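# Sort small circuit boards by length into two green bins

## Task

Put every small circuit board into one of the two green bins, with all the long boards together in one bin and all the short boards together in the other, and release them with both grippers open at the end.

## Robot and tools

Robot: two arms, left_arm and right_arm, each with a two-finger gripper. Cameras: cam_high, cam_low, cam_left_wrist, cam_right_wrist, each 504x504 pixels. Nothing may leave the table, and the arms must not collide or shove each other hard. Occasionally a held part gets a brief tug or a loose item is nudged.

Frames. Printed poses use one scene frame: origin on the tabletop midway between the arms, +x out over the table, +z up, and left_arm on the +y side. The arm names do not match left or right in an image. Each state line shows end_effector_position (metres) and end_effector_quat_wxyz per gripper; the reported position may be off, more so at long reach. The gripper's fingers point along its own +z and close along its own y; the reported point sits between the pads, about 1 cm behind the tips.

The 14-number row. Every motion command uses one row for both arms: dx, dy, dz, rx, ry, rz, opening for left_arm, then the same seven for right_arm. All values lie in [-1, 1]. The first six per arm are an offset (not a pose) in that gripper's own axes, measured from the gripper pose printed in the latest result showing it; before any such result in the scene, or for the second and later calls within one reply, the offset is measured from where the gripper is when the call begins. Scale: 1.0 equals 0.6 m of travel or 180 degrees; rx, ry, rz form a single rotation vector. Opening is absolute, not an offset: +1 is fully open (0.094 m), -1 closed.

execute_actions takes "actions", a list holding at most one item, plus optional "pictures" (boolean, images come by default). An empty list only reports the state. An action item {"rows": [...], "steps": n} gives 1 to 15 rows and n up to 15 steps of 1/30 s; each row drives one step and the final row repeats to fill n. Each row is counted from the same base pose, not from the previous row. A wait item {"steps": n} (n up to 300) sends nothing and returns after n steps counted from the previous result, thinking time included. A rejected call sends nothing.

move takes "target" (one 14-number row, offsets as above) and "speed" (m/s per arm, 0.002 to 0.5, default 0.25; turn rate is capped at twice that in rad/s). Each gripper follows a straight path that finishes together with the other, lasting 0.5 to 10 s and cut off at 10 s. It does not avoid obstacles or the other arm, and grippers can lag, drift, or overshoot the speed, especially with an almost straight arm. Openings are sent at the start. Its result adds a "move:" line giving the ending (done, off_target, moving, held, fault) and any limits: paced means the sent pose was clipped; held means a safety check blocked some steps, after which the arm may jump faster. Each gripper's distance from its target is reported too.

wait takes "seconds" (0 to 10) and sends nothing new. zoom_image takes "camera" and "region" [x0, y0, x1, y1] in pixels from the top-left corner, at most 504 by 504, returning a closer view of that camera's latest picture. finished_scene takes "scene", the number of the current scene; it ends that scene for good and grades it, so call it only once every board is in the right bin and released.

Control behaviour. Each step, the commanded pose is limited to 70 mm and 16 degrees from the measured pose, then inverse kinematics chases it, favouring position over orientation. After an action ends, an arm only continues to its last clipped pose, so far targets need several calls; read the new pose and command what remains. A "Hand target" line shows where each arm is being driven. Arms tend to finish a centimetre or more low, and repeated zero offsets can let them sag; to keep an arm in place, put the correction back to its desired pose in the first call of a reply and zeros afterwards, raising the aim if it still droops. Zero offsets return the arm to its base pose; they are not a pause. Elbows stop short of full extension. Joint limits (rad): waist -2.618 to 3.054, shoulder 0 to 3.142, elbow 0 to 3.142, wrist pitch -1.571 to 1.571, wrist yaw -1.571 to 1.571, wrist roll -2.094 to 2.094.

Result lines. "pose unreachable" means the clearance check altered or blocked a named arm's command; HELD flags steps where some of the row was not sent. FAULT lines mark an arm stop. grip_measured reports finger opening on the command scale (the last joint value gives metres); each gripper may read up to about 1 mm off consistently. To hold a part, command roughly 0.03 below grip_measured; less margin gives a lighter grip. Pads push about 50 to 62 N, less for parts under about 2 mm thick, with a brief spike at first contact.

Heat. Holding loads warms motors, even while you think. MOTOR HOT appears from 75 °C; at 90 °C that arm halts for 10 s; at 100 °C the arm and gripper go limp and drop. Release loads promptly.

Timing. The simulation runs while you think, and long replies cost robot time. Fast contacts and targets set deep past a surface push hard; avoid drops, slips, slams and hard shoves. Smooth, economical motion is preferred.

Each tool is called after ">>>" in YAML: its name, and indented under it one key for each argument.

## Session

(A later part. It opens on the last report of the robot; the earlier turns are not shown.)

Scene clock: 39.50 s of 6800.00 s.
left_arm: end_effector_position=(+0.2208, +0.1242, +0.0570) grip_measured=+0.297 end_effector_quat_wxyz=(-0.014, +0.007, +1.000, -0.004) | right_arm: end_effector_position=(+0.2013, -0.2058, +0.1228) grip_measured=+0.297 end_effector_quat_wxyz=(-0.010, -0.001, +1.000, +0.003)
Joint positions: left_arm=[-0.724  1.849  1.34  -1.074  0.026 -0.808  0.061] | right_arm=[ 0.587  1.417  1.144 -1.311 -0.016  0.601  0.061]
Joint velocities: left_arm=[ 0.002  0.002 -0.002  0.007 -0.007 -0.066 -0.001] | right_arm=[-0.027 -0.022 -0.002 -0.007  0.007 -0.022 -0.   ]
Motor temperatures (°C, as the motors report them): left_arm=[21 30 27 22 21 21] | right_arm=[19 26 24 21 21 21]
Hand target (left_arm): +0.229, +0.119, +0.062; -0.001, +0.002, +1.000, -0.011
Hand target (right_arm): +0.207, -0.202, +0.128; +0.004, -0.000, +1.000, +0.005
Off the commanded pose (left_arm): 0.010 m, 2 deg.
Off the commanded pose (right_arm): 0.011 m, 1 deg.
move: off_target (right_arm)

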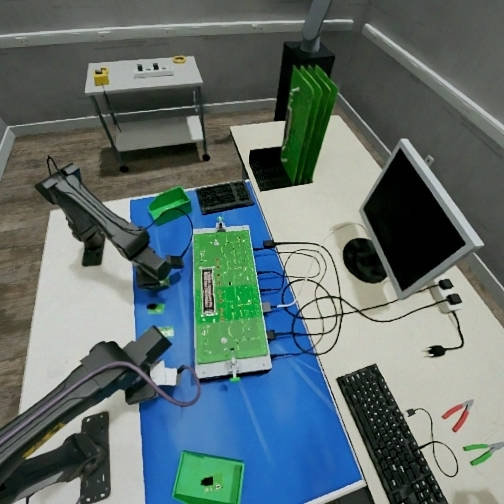

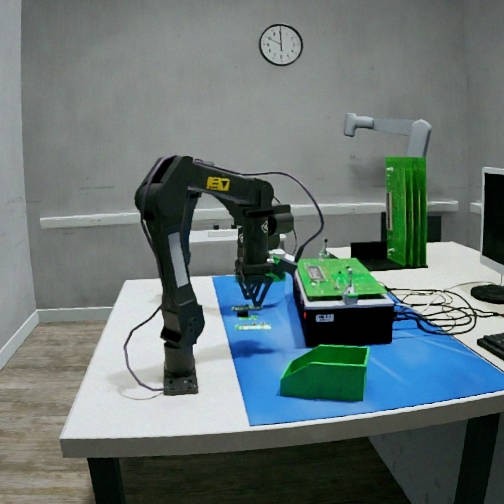

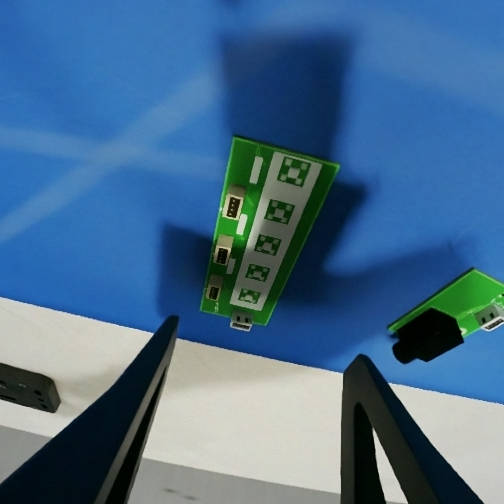

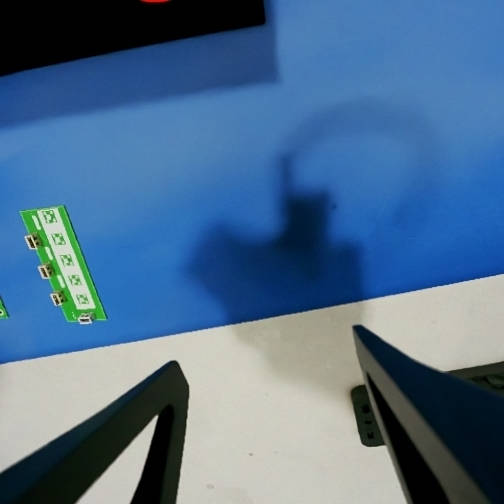

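>>> move:
  target: [0,0.014,0.088,0.004,-0.004,0.01,0.3,0,0,0,0,0,0,0.3]
  speed: 0.03

>>> move:
  target: [0,0,0.018,0,0,0,-0.375,0,0,0,0,0,0,0.3]
  speed: 0.02

>>> move:
  target: [0,0,-0.2,0,0,-0.012,-0.375,0,0,0,0,0,0,0.3]
  speed: 0.15

>>> move:
  target: [-0.155,0.58,-0.01,0,-0.012,-0.113,-0.375,-0.015,0.425,0.1,-0.005,-0.008,0.03,0.3]

Scene clock: 49.30 s of 6800.00 s.
left_arm: end_effector_position=(+0.2162, +0.1296, +0.0163) grip_measured=+0.297 end_effector_quat_wxyz=(-0.012, +0.025, +1.000, -0.012) | right_arm: end_effector_position=(+0.2013, -0.2059, +0.1228) grip_measured=+0.297 end_effector_quat_wxyz=(-0.010, +0.001, +1.000, +0.003)
Joint positions: left_arm=[-0.718  1.865  1.189 -0.893  0.034 -0.767  0.061] | right_arm=[ 0.587  1.417  1.144 -1.311 -0.015  0.603  0.061]
Joint velocities: left_arm=[ 0.012 -0.012  0.002 -0.007 -0.066 -0.081 -0.001] | right_arm=[-0.007 -0.007  0.002 -0.051 -0.066 -0.066 -0.001]
Motor temperatures (°C, as the motors report them): left_arm=[21 30 27 22 21 21] | right_arm=[19 25 25 21 21 21]
Hand target (left_arm): +0.219, +0.133, +0.005; -0.007, +0.022, +1.000, -0.010
Hand target (right_arm): +0.201, -0.206, +0.123; -0.010, -0.001, +1.000, +0.003
Off the commanded pose (left_arm): 0.013 m, 1 deg.
Off the commanded pose (right_arm): 0.000 m, 0 deg.
After step 90, 4.80 s passed at rest.
move: off_target (left_arm)

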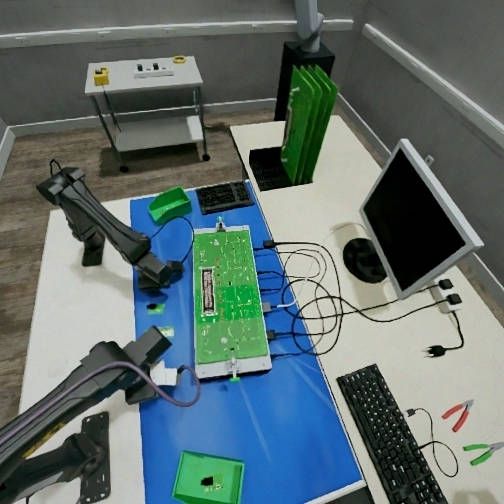

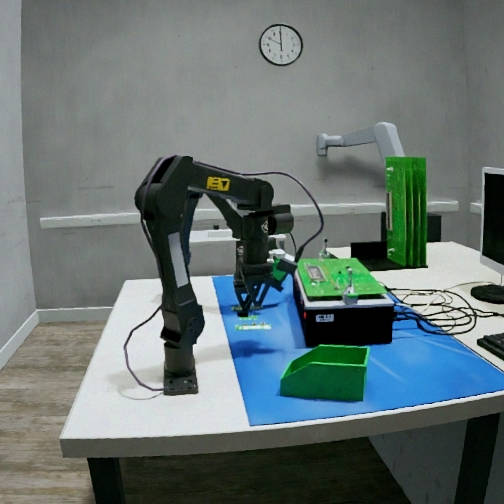

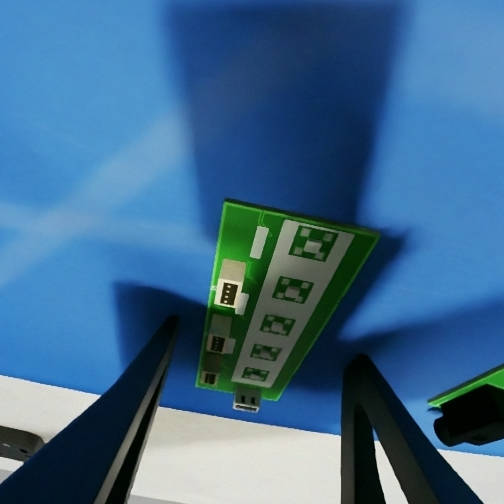

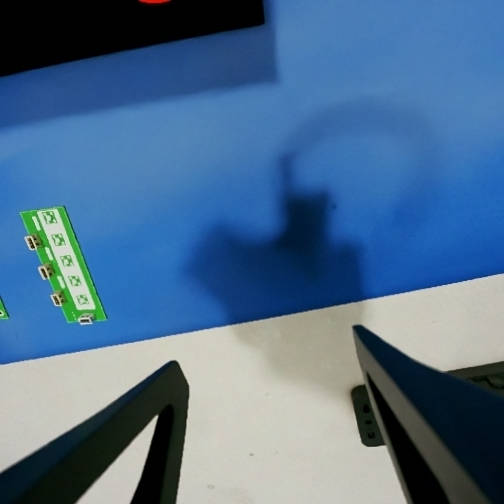

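Scene clock: 50.07 s of 6800.00 s.
left_arm: end_effector_position=(+0.2163, +0.1289, +0.0164) grip_measured=-0.344 end_effector_quat_wxyz=(-0.012, +0.025, +1.000, -0.014) | right_arm: end_effector_position=(+0.2013, -0.2059, +0.1228) grip_measured=+0.297 end_effector_quat_wxyz=(-0.010, +0.001, +1.000, +0.003)
Joint positions: left_arm=[-0.718  1.865  1.189 -0.891  0.037 -0.767  0.031] | right_arm=[ 0.587  1.417  1.144 -1.311 -0.015  0.603  0.061]
Joint velocities: left_arm=[-0.032 -0.017 -0.007  0.007 -0.007 -0.007 -0.001] | right_arm=[ 0.002  0.012 -0.007 -0.022 -0.037  0.066  0.001]
Motor temperatures (°C, as the motors report them): left_arm=[21 30 27 22 21 21] | right_arm=[19 25 25 21 21 21]
Hand target (left_arm): +0.216, +0.130, +0.006; -0.012, +0.025, +1.000, -0.012
Hand target (right_arm): +0.201, -0.206, +0.123; -0.010, +0.001, +1.000, +0.003
Off the commanded pose (left_arm): 0.011 m, 0 deg.
Off the commanded pose (right_arm): 0.000 m, 0 deg.
move: off_target (left_arm)

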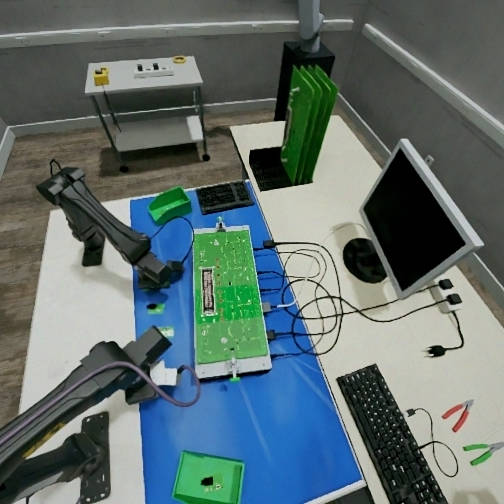

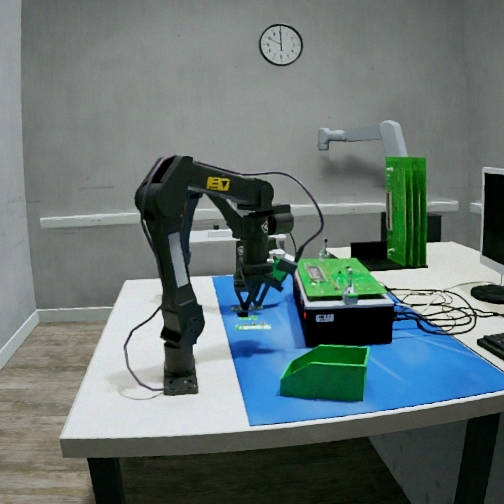

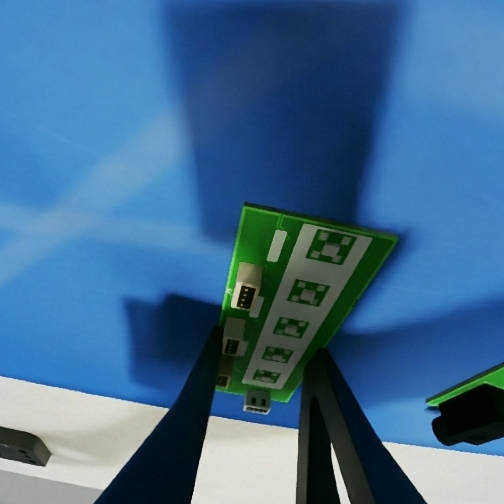

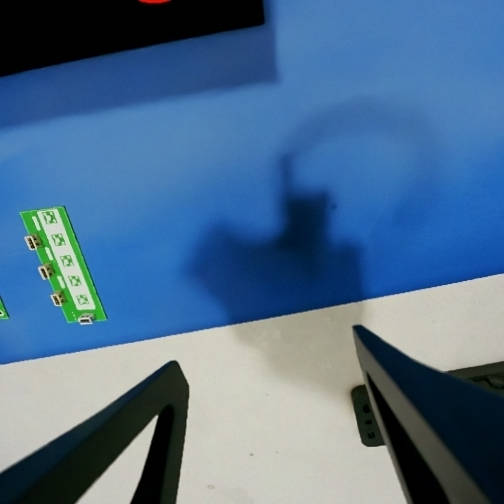

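Scene clock: 51.50 s of 6800.00 s.
left_arm: end_effector_position=(+0.2155, +0.1297, +0.1241) grip_measured=-0.344 end_effector_quat_wxyz=(-0.021, +0.013, +1.000, -0.004) | right_arm: end_effector_position=(+0.2013, -0.2059, +0.1228) grip_measured=+0.297 end_effector_quat_wxyz=(-0.010, +0.001, +1.000, +0.003)
Joint positions: left_arm=[-0.718  1.795  1.54  -1.34   0.037 -0.788  0.031] | right_arm=[ 0.587  1.417  1.144 -1.311 -0.015  0.603  0.061]
Joint velocities: left_arm=[ 0.002 -0.012 -0.012  0.066  0.037  0.037  0.   ] | right_arm=[-0.007  0.002  0.002 -0.022  0.007 -0.007 -0.   ]
Motor temperatures (°C, as the motors report them): left_arm=[21 30 27 22 21 21] | right_arm=[19 24 25 21 21 21]
Hand target (left_arm): +0.219, +0.131, +0.136; -0.012, +0.006, +1.000, -0.014
Hand target (right_arm): +0.201, -0.206, +0.123; -0.010, +0.001, +1.000, +0.003
Off the commanded pose (left_arm): 0.013 m, 2 deg.
Off the commanded pose (right_arm): 0.000 m, 0 deg.
move: off_target (left_arm)

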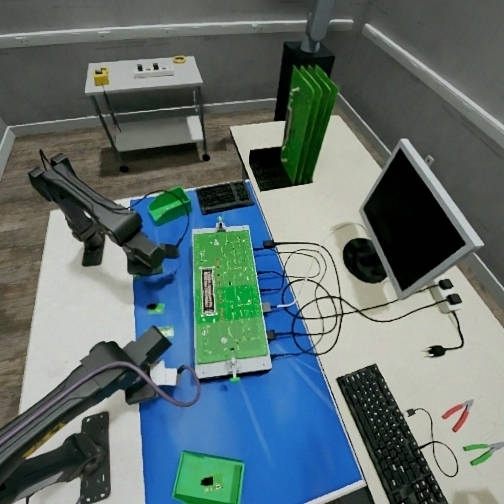

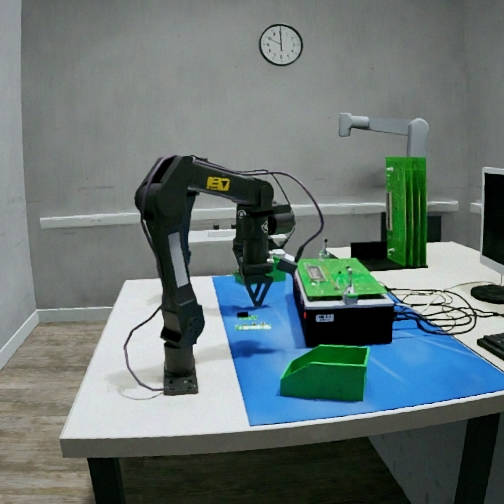

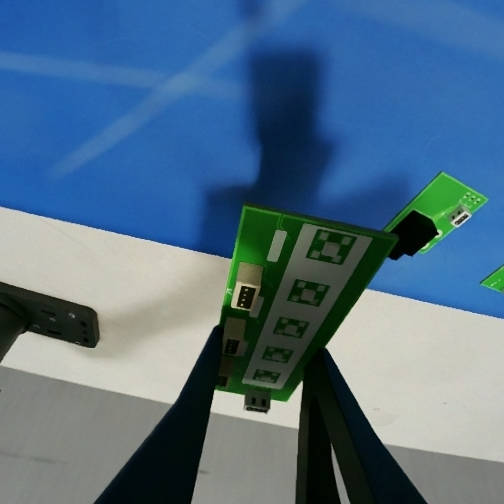

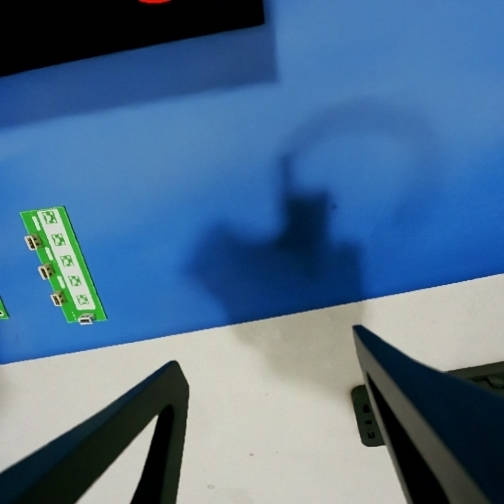

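Scene clock: 53.53 s of 6800.00 s.
left_arm: end_effector_position=(+0.3124, +0.4756, +0.1239) grip_measured=-0.344 end_effector_quat_wxyz=(-0.002, -0.168, +0.986, +0.007) | right_arm: end_effector_position=(+0.2025, +0.0471, +0.0563) grip_measured=+0.297 end_effector_quat_wxyz=(-0.003, +0.045, +0.999, +0.004)
Joint positions: left_arm=[ 0.409  1.804  1.552 -1.32  -0.015 -0.026  0.031] | right_arm=[ 1.097  2.204  1.857 -1.218 -0.008  1.204  0.061]
Joint velocities: left_arm=[-0.002 -0.017  0.012 -0.066 -0.022  0.022 -0.001] | right_arm=[-0.022 -0.027  0.017  0.007  0.007 -0.007  0.   ]
Motor temperatures (°C, as the motors report them): left_arm=[21 30 27 22 21 21] | right_arm=[19 25 25 21 21 21]
Hand target (left_arm): +0.317, +0.477, +0.130; +0.006, -0.163, +0.987, +0.010
Hand target (right_arm): +0.206, +0.050, +0.065; +0.007, +0.048, +0.999, +0.010
Off the commanded pose (left_arm): 0.006 m, 1 deg.
Off the commanded pose (right_arm): 0.011 m, 1 deg.
move: off_target (right_arm)

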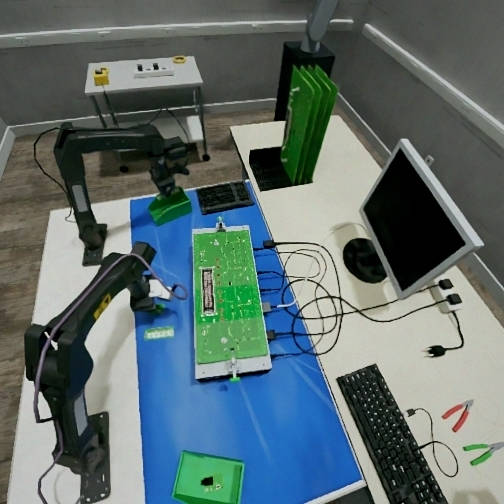

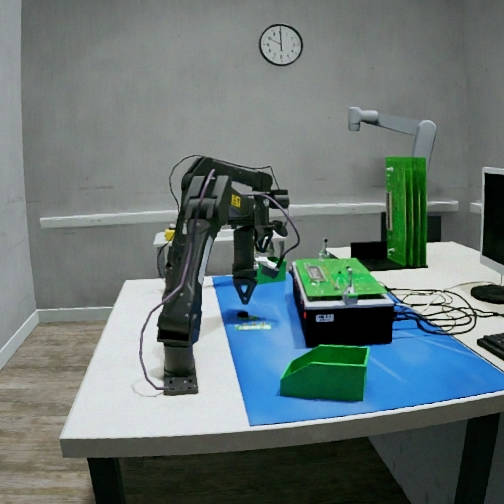

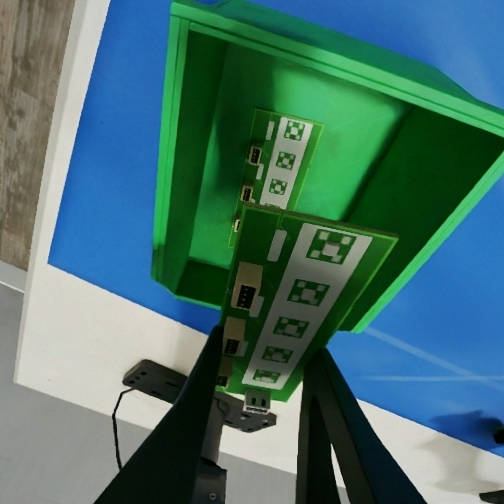

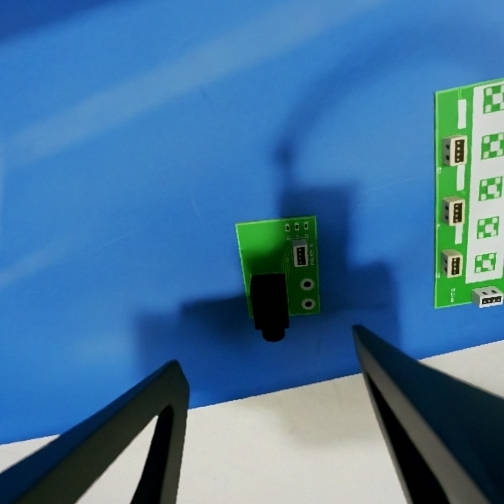

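>>> move:
  target: [0.015,0.005,0.13,0,0,0,-0.375,-0.008,-0.012,0.098,0.004,0,0.03,0.3]
  speed: 0.04

>>> move:
  target: [0,0,0,0,0,0,0,0,0,0.018,0,0,0,-0.37]
  speed: 0.02

>>> move:
  target: [0,0,-0.15,0,0,0.11,0,0,-0.03,-0.21,0,0,-0.057,-0.37]
  speed: 0.15

Scene clock: 61.80 s of 6800.00 s.
left_arm: end_effector_position=(+0.3024, +0.4742, +0.0519) grip_measured=-0.344 end_effector_quat_wxyz=(+0.001, -0.167, +0.986, +0.008) | right_arm: end_effector_position=(+0.2026, +0.0429, +0.0080) grip_measured=+0.298 end_effector_quat_wxyz=(-0.005, +0.086, +0.996, -0.001)
Joint positions: left_arm=[ 0.415  1.804  1.262 -1.024 -0.015 -0.017  0.031] | right_arm=[ 1.093  2.238  1.719 -1.056 -0.009  1.281  0.061]
Joint velocities: left_arm=[ 0.012  0.012 -0.007  0.081  0.007 -0.007 -0.   ] | right_arm=[-0.007  0.002 -0.012 -0.022  0.051 -0.037 -0.001]
Motor temperatures (°C, as the motors report them): left_arm=[21 30 27 22 21 21] | right_arm=[19 27 25 20 21 21]
Hand target (left_arm): +0.301, +0.477, +0.046; -0.002, -0.168, +0.986, +0.007
Hand target (right_arm): +0.206, +0.040, -0.002; -0.003, +0.092, +0.996, -0.002
Off the commanded pose (left_arm): 0.006 m, 0 deg.
Off the commanded pose (right_arm): 0.012 m, 1 deg.
After step 90, 2.87 s passed at rest.
move: off_target (right_arm)

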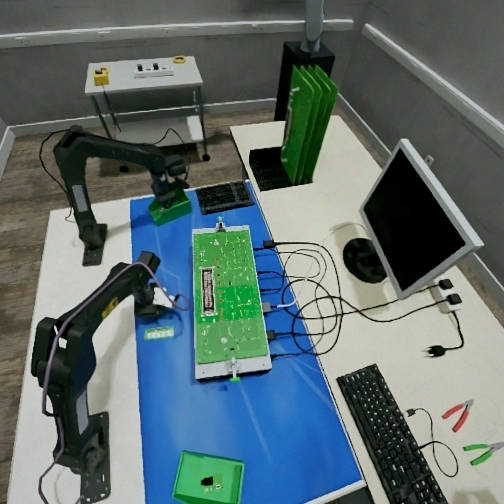

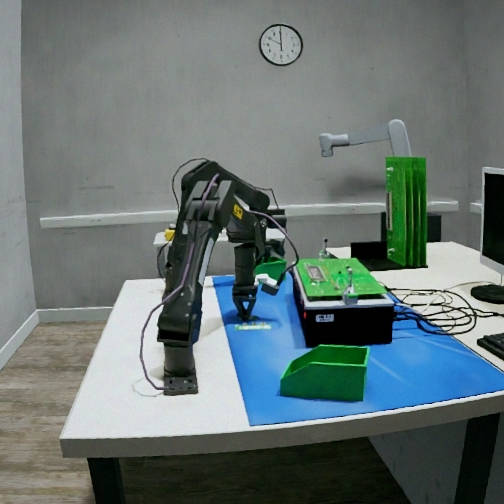

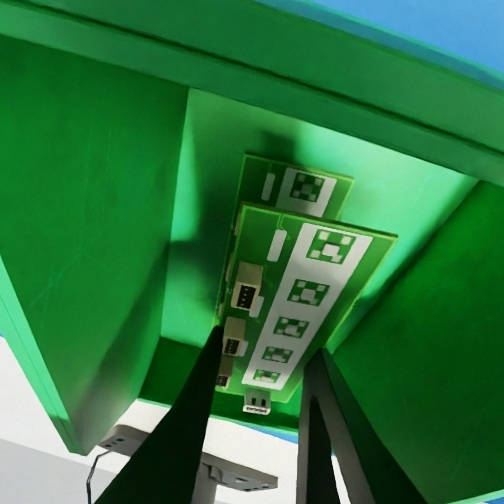

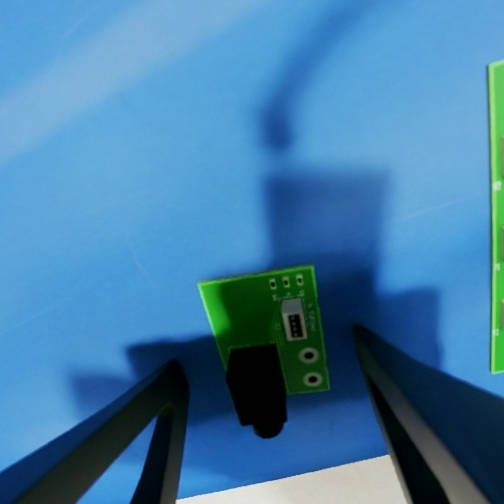

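Scene clock: 62.57 s of 6800.00 s.
left_arm: end_effector_position=(+0.3024, +0.4742, +0.0519) grip_measured=-0.003 end_effector_quat_wxyz=(+0.001, -0.167, +0.986, +0.008) | right_arm: end_effector_position=(+0.2022, +0.0420, +0.0080) grip_measured=-0.347 end_effector_quat_wxyz=(-0.005, +0.086, +0.996, -0.003)
Joint positions: left_arm=[ 0.415  1.804  1.262 -1.024 -0.015 -0.017  0.047] | right_arm=[ 1.093  2.238  1.719 -1.06  -0.008  1.281  0.031]
Joint velocities: left_arm=[-0.022  0.017  0.002 -0.051  0.007  0.066  0.   ] | right_arm=[-0.007 -0.022  0.002  0.007  0.081 -0.051 -0.001]
Motor temperatures (°C, as the motors report them): left_arm=[21 30 27 22 21 21] | right_arm=[19 27 25 20 21 21]
Hand target (left_arm): +0.302, +0.474, +0.052; +0.001, -0.167, +0.986, +0.008
Hand target (right_arm): +0.202, +0.043, -0.003; -0.005, +0.086, +0.996, -0.001
Off the commanded pose (left_arm): 0.000 m, 0 deg.
Off the commanded pose (right_arm): 0.011 m, 0 deg.
move: off_target (right_arm)

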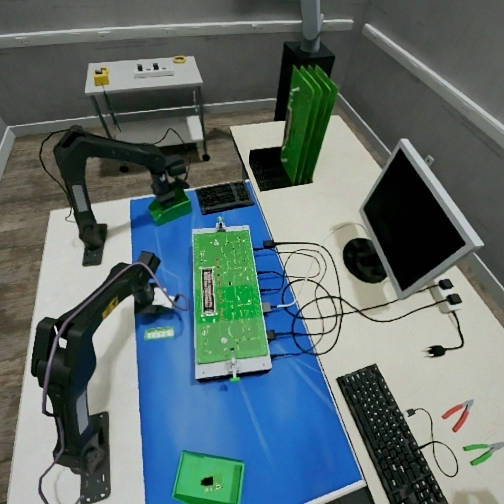

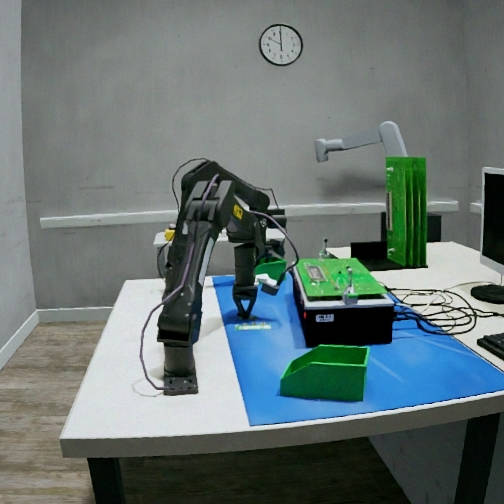

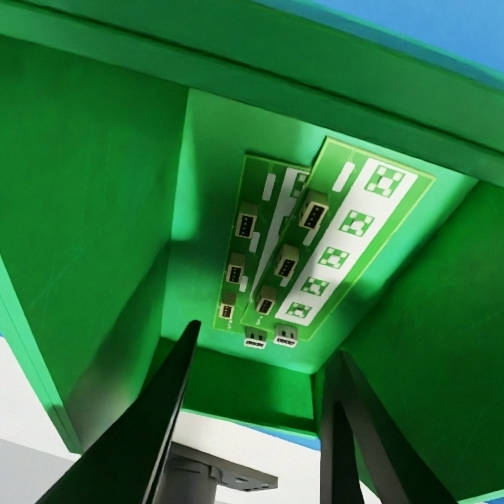

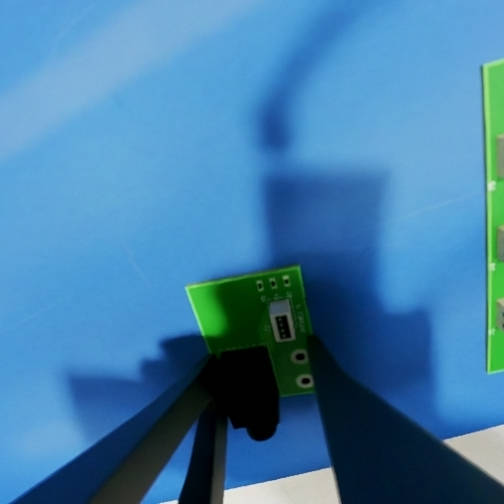

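Scene clock: 64.33 s of 6800.00 s.
left_arm: end_effector_position=(+0.3001, +0.4734, +0.1288) grip_measured=-0.003 end_effector_quat_wxyz=(-0.016, -0.001, +1.000, +0.002) | right_arm: end_effector_position=(+0.1979, +0.0226, +0.1180) grip_measured=-0.347 end_effector_quat_wxyz=(-0.014, -0.004, +1.000, -0.019)
Joint positions: left_arm=[ 0.415  1.783  1.544 -1.362 -0.015  0.316  0.047] | right_arm=[ 1.081  2.154  2.021 -1.485 -0.008  1.088  0.031]
Joint velocities: left_arm=[-0.012 -0.002  0.012 -0.007 -0.007 -0.037  0.   ] | right_arm=[ 0.017 -0.012 -0.007  0.037 -0.037 -0.051  0.002]
Motor temperatures (°C, as the motors report them): left_arm=[21 31 27 22 21 21] | right_arm=[19 28 25 20 21 21]
Hand target (left_arm): +0.304, +0.472, +0.142; -0.000, +0.005, +1.000, +0.008
Hand target (right_arm): +0.202, +0.024, +0.134; -0.006, -0.003, +1.000, -0.002
Off the commanded pose (left_arm): 0.013 m, 2 deg.
Off the commanded pose (right_arm): 0.016 m, 2 deg.
move: off_target (left_arm, right_arm)

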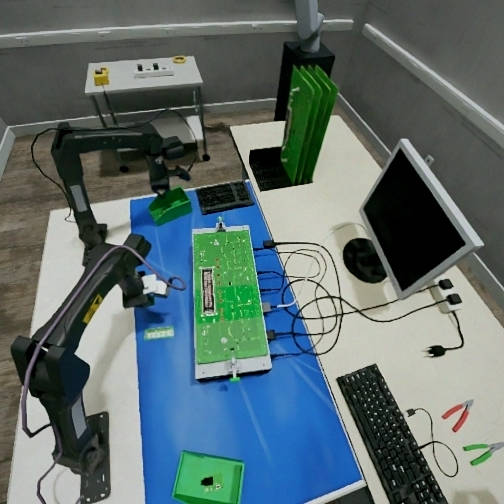

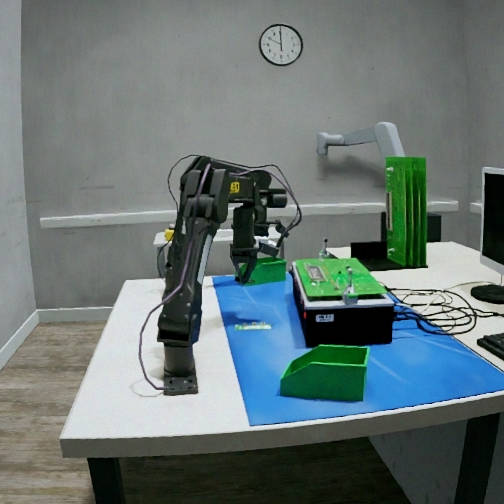

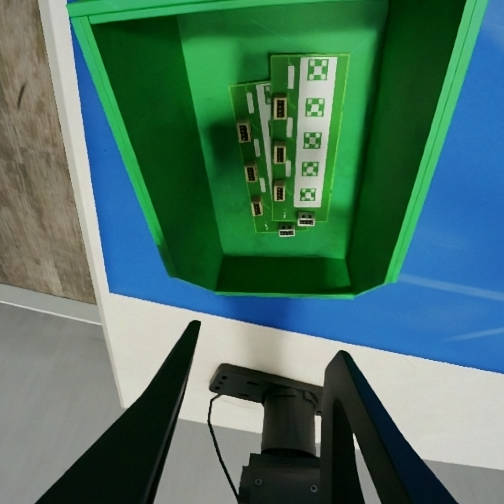

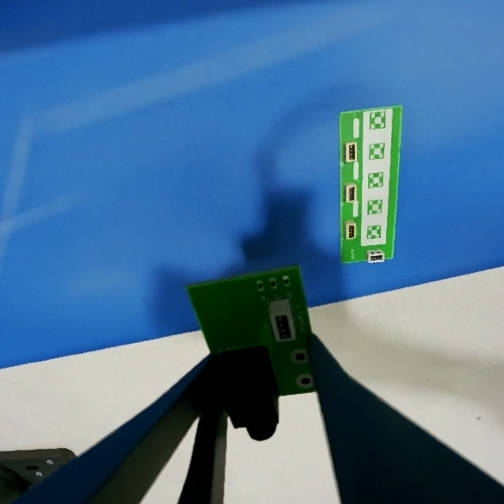

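>>> move:
  target: [0.135,-0.88,0.11,0,-0.01,0.04,0.3,-0.165,-0.825,0,-0.012,-0.015,0.093,-0.37]

Scene clock: 72.00 s of 6800.00 s.
left_arm: end_effector_position=(+0.2142, -0.0572, +0.0645) grip_measured=+0.297 end_effector_quat_wxyz=(-0.012, +0.068, +0.998, -0.012) | right_arm: end_effector_position=(+0.2998, -0.4692, +0.1177) grip_measured=-0.347 end_effector_quat_wxyz=(-0.011, +0.145, +0.989, +0.005)
Joint positions: left_arm=[-0.993  2.474  2.357 -1.446  0.033 -0.955  0.061] | right_arm=[-0.452  1.752  1.463 -1.307 -0.003 -0.146  0.031]
Joint velocities: left_arm=[-0.002 -0.007  0.007 -0.022  0.022  0.007  0.   ] | right_arm=[ 0.017  0.007  0.007 -0.066  0.022 -0.007  0.   ]
Motor temperatures (°C, as the motors report them): left_arm=[21 31 28 22 21 21] | right_arm=[19 29 25 20 21 21]
Hand target (left_arm): +0.217, -0.057, +0.068; -0.010, +0.063, +0.998, -0.012
Hand target (right_arm): +0.306, -0.471, +0.125; +0.000, +0.142, +0.990, +0.005
Off the commanded pose (left_arm): 0.005 m, 2 deg.
Off the commanded pose (right_arm): 0.016 m, 3 deg.
After step 90, 1.67 s passed at rest.
move: off_target (right_arm)

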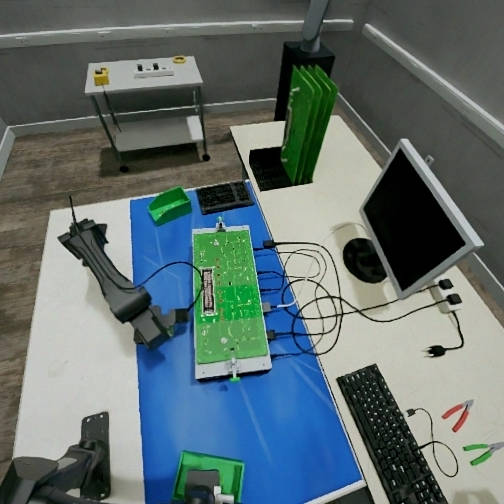

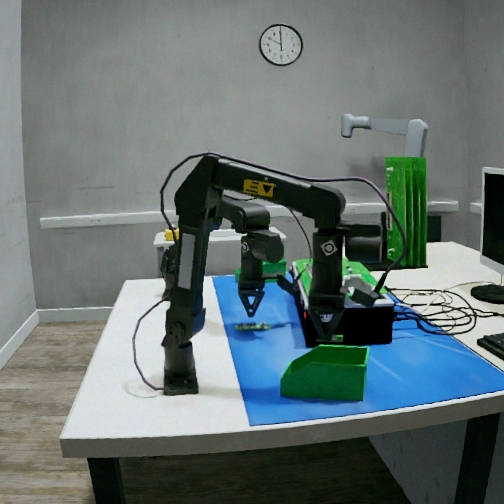

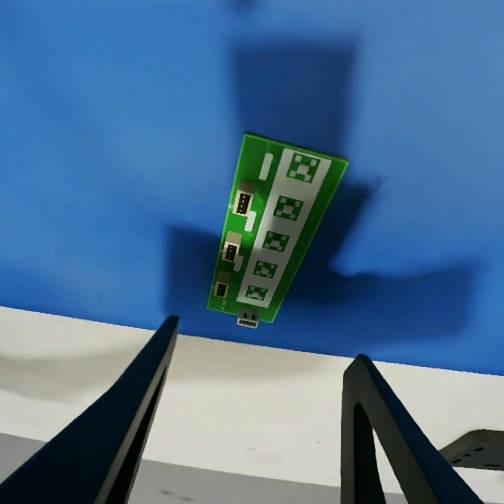

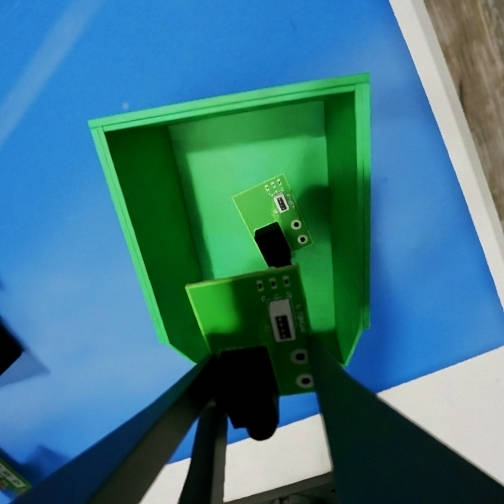

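>>> move:
  target: [-0.005,0.01,0.093,0,0,0.012,0.3,0,0,0.125,0,0,0,-0.37]
  speed: 0.04

>>> move:
  target: [0,0,0.018,0,0,0,-0.375,0,0,0,0,0,0,0]
  speed: 0.02

>>> move:
  target: [0.02,0.15,-0.2,0,0,-0.056,-0.375,0,0,-0.14,0,0,0,0]
  speed: 0.12

>>> move:
  target: [-0.155,0.74,-0.01,-0.006,-0.006,-0.11,-0.375,0,0,0,0,0,0,0]

Scene clock: 79.17 s of 6800.00 s.
left_arm: end_effector_position=(+0.2119, -0.0522, +0.0213) grip_measured=+0.297 end_effector_quat_wxyz=(-0.015, +0.089, +0.996, -0.011) | right_arm: end_effector_position=(+0.2975, -0.4681, +0.0450) grip_measured=-0.347 end_effector_quat_wxyz=(-0.013, +0.144, +0.989, +0.006)
Joint positions: left_arm=[-0.991  2.441  2.125 -1.252  0.037 -0.911  0.061] | right_arm=[-0.452  1.798  1.225 -1.026 -0.003 -0.147  0.031]
Joint velocities: left_arm=[ 0.017 -0.002  0.017 -0.022 -0.066 -0.066  0.   ] | right_arm=[ 0.002 -0.017  0.002 -0.022 -0.066 -0.007 -0.   ]
Motor temperatures (°C, as the motors report them): left_arm=[21 34 28 22 21 21] | right_arm=[19 28 25 20 21 21]
Hand target (left_arm): +0.216, -0.052, +0.009; -0.013, +0.086, +0.996, -0.011
Hand target (right_arm): +0.299, -0.468, +0.043; -0.011, +0.145, +0.989, +0.005
Off the commanded pose (left_arm): 0.014 m, 0 deg.
Off the commanded pose (right_arm): 0.002 m, 0 deg.
After step 90, 1.87 s passed at rest.
move: off_target (left_arm)

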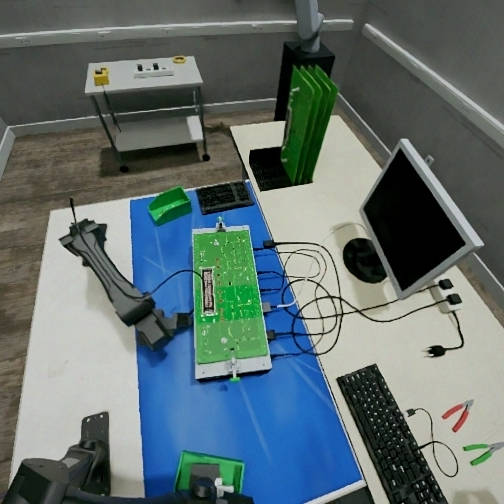

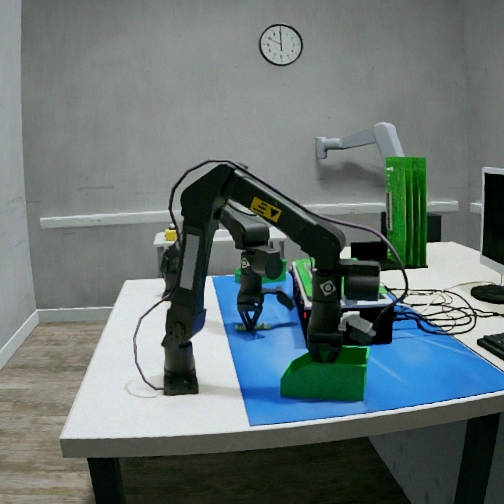

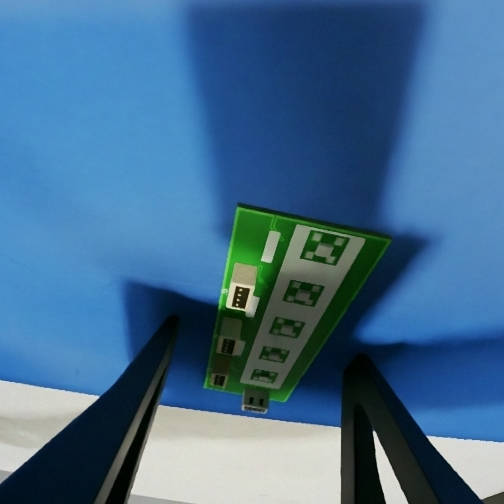

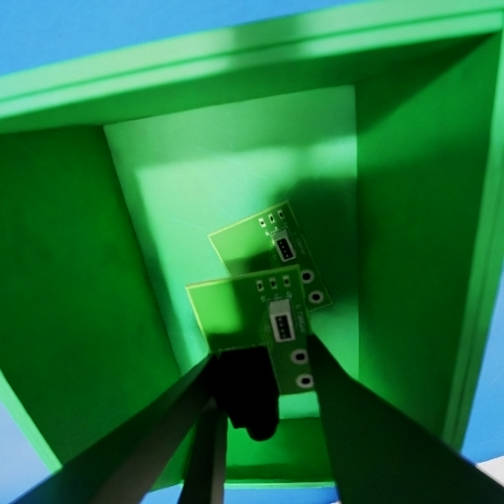

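Scene clock: 79.93 s of 6800.00 s.
left_arm: end_effector_position=(+0.2118, -0.0541, +0.0211) grip_measured=-0.346 end_effector_quat_wxyz=(-0.015, +0.089, +0.996, -0.016) | right_arm: end_effector_position=(+0.2975, -0.4681, +0.0450) grip_measured=-0.003 end_effector_quat_wxyz=(-0.013, +0.144, +0.989, +0.006)
Joint positions: left_arm=[-0.991  2.441  2.123 -1.243  0.042 -0.911  0.031] | right_arm=[-0.452  1.798  1.225 -1.026 -0.003 -0.147  0.047]
Joint velocities: left_arm=[0.012 0.007 0.007 0.007 0.007 0.007 0.   ] | right_arm=[-0.027  0.012  0.007 -0.037  0.051 -0.007  0.001]
Motor temperatures (°C, as the motors report them): left_arm=[21 34 27 22 21 21] | right_arm=[19 28 25 20 21 21]
Hand target (left_arm): +0.212, -0.052, +0.011; -0.015, +0.089, +0.996, -0.011
Hand target (right_arm): +0.298, -0.468, +0.045; -0.013, +0.144, +0.989, +0.006
Off the commanded pose (left_arm): 0.011 m, 1 deg.
Off the commanded pose (right_arm): 0.000 m, 0 deg.
move: off_target (left_arm)

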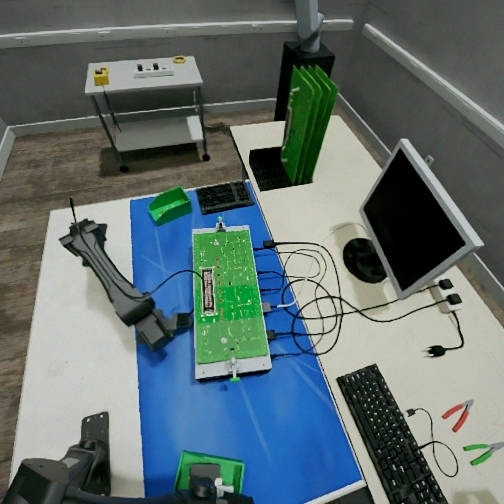

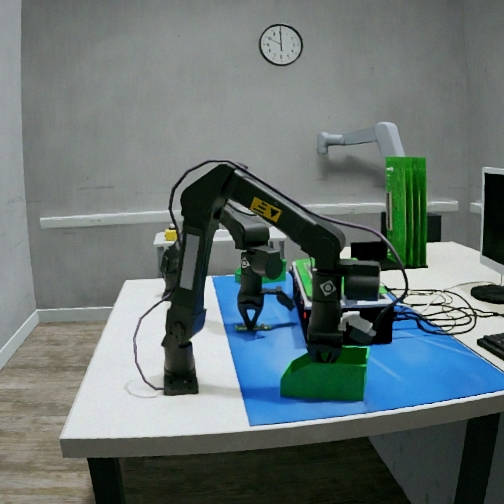

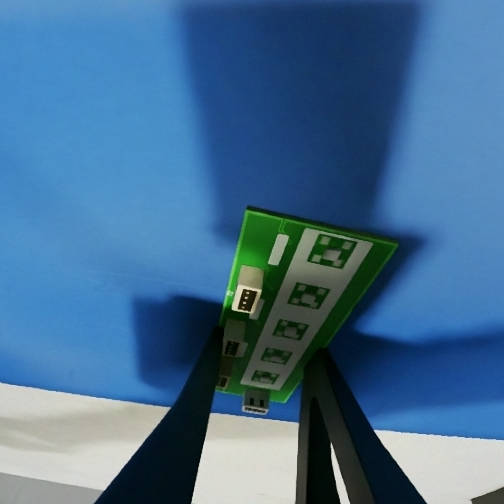

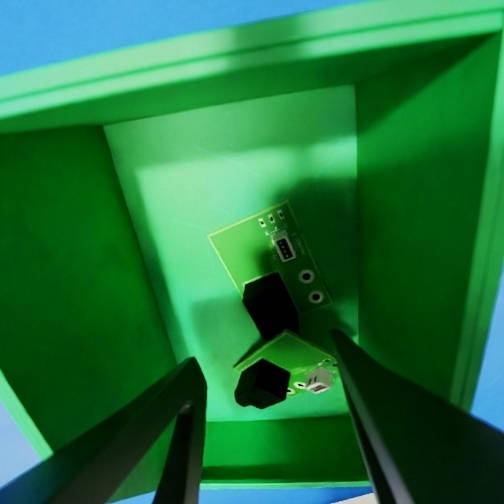

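Scene clock: 81.73 s of 6800.00 s.
left_arm: end_effector_position=(+0.2199, +0.0330, +0.1329) grip_measured=-0.346 end_effector_quat_wxyz=(-0.016, +0.006, +1.000, -0.015) | right_arm: end_effector_position=(+0.2945, -0.4667, +0.1132) grip_measured=-0.003 end_effector_quat_wxyz=(-0.037, +0.144, +0.989, +0.013)
Joint positions: left_arm=[-0.873  2.098  1.995 -1.461  0.042 -0.957  0.031] | right_arm=[-0.452  1.781  1.477 -1.345 -0.003 -0.147  0.047]
Joint velocities: left_arm=[ 0.002 -0.017 -0.002 -0.095  0.066  0.066 -0.   ] | right_arm=[-0.002 -0.012 -0.012 -0.11  -0.022  0.007 -0.   ]
Motor temperatures (°C, as the motors report them): left_arm=[21 35 27 22 21 21] | right_arm=[19 28 25 20 21 21]
Hand target (left_arm): +0.219, +0.038, +0.139; -0.015, +0.001, +1.000, -0.014
Hand target (right_arm): +0.299, -0.470, +0.129; -0.013, +0.145, +0.989, +0.006
Off the commanded pose (left_arm): 0.009 m, 1 deg.
Off the commanded pose (right_arm): 0.017 m, 3 deg.
move: off_target (right_arm)

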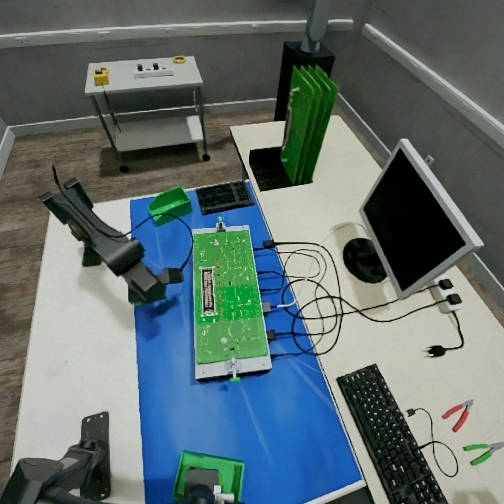

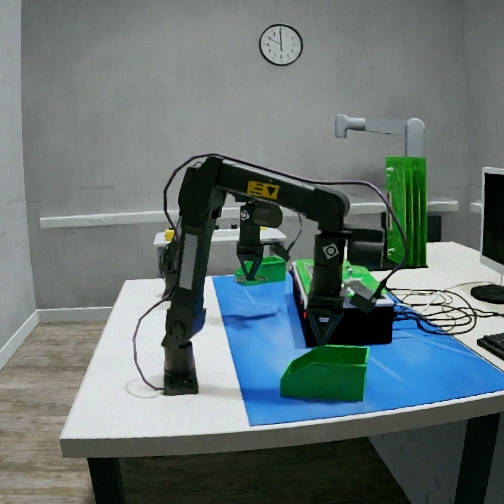

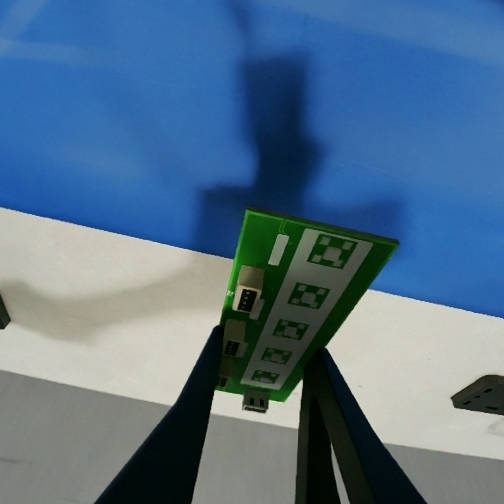

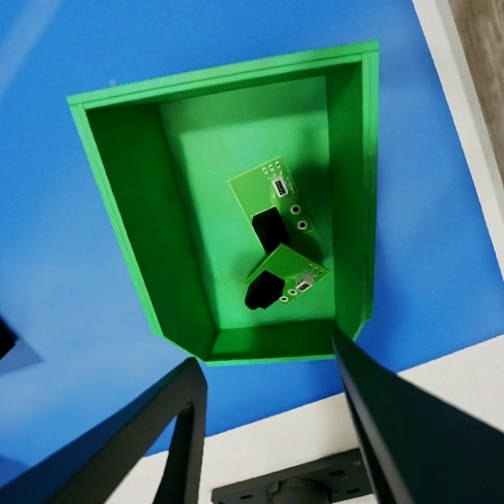

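Scene clock: 84.13 s of 6800.00 s.
left_arm: end_effector_position=(+0.3127, +0.4767, +0.1257) grip_measured=-0.346 end_effector_quat_wxyz=(-0.005, -0.171, +0.985, +0.006) | right_arm: end_effector_position=(+0.2945, -0.4667, +0.1132) grip_measured=-0.003 end_effector_quat_wxyz=(-0.037, +0.144, +0.989, +0.013)
Joint positions: left_arm=[ 0.414  1.813  1.569 -1.335 -0.012 -0.028  0.031] | right_arm=[-0.452  1.781  1.477 -1.345 -0.003 -0.147  0.047]
Joint velocities: left_arm=[ 0.002 -0.007 -0.012  0.022  0.051 -0.007  0.001] | right_arm=[-0.007  0.007 -0.002 -0.022 -0.037 -0.095  0.001]
Motor temperatures (°C, as the motors report them): left_arm=[21 34 27 22 21 21] | right_arm=[19 28 25 20 21 21]
Hand target (left_arm): +0.317, +0.478, +0.132; +0.002, -0.166, +0.986, +0.008
Hand target (right_arm): +0.294, -0.467, +0.113; -0.037, +0.144, +0.989, +0.013
Off the commanded pose (left_arm): 0.007 m, 1 deg.
Off the commanded pose (right_arm): 0.000 m, 0 deg.
move: done

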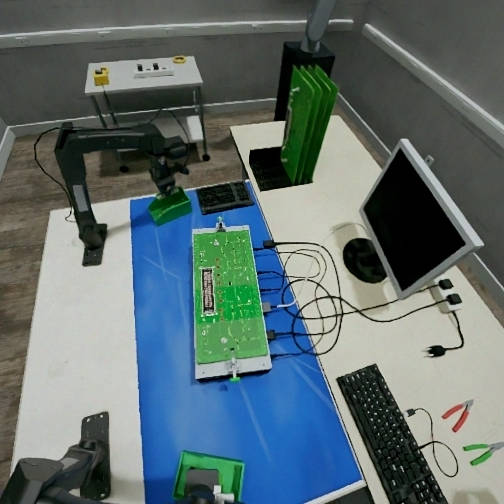

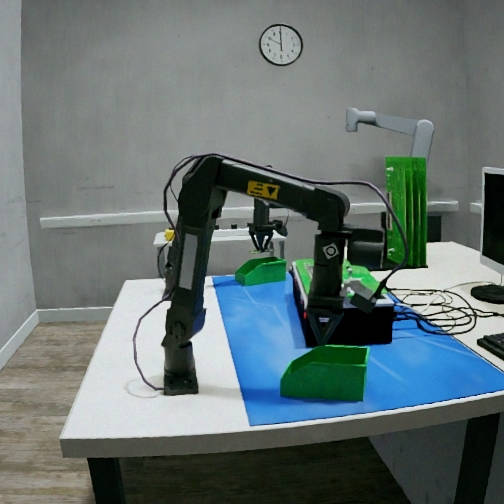

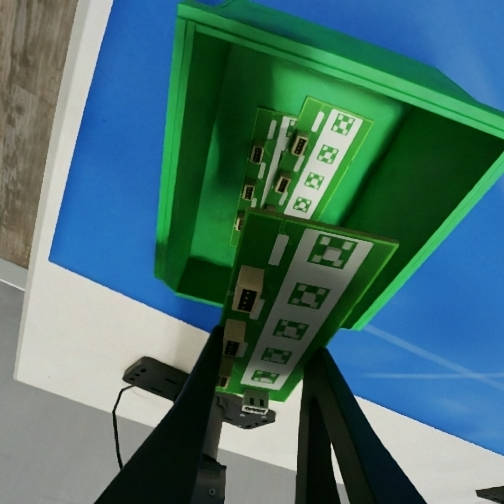

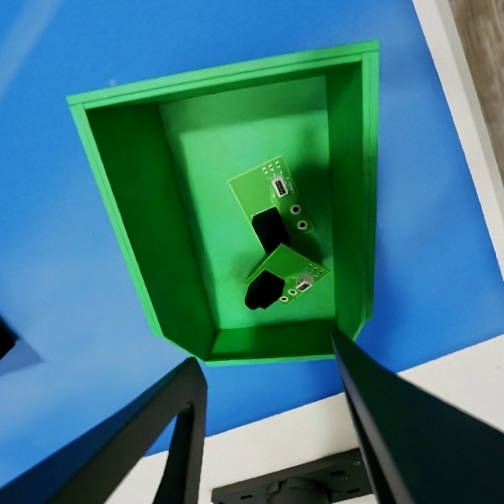

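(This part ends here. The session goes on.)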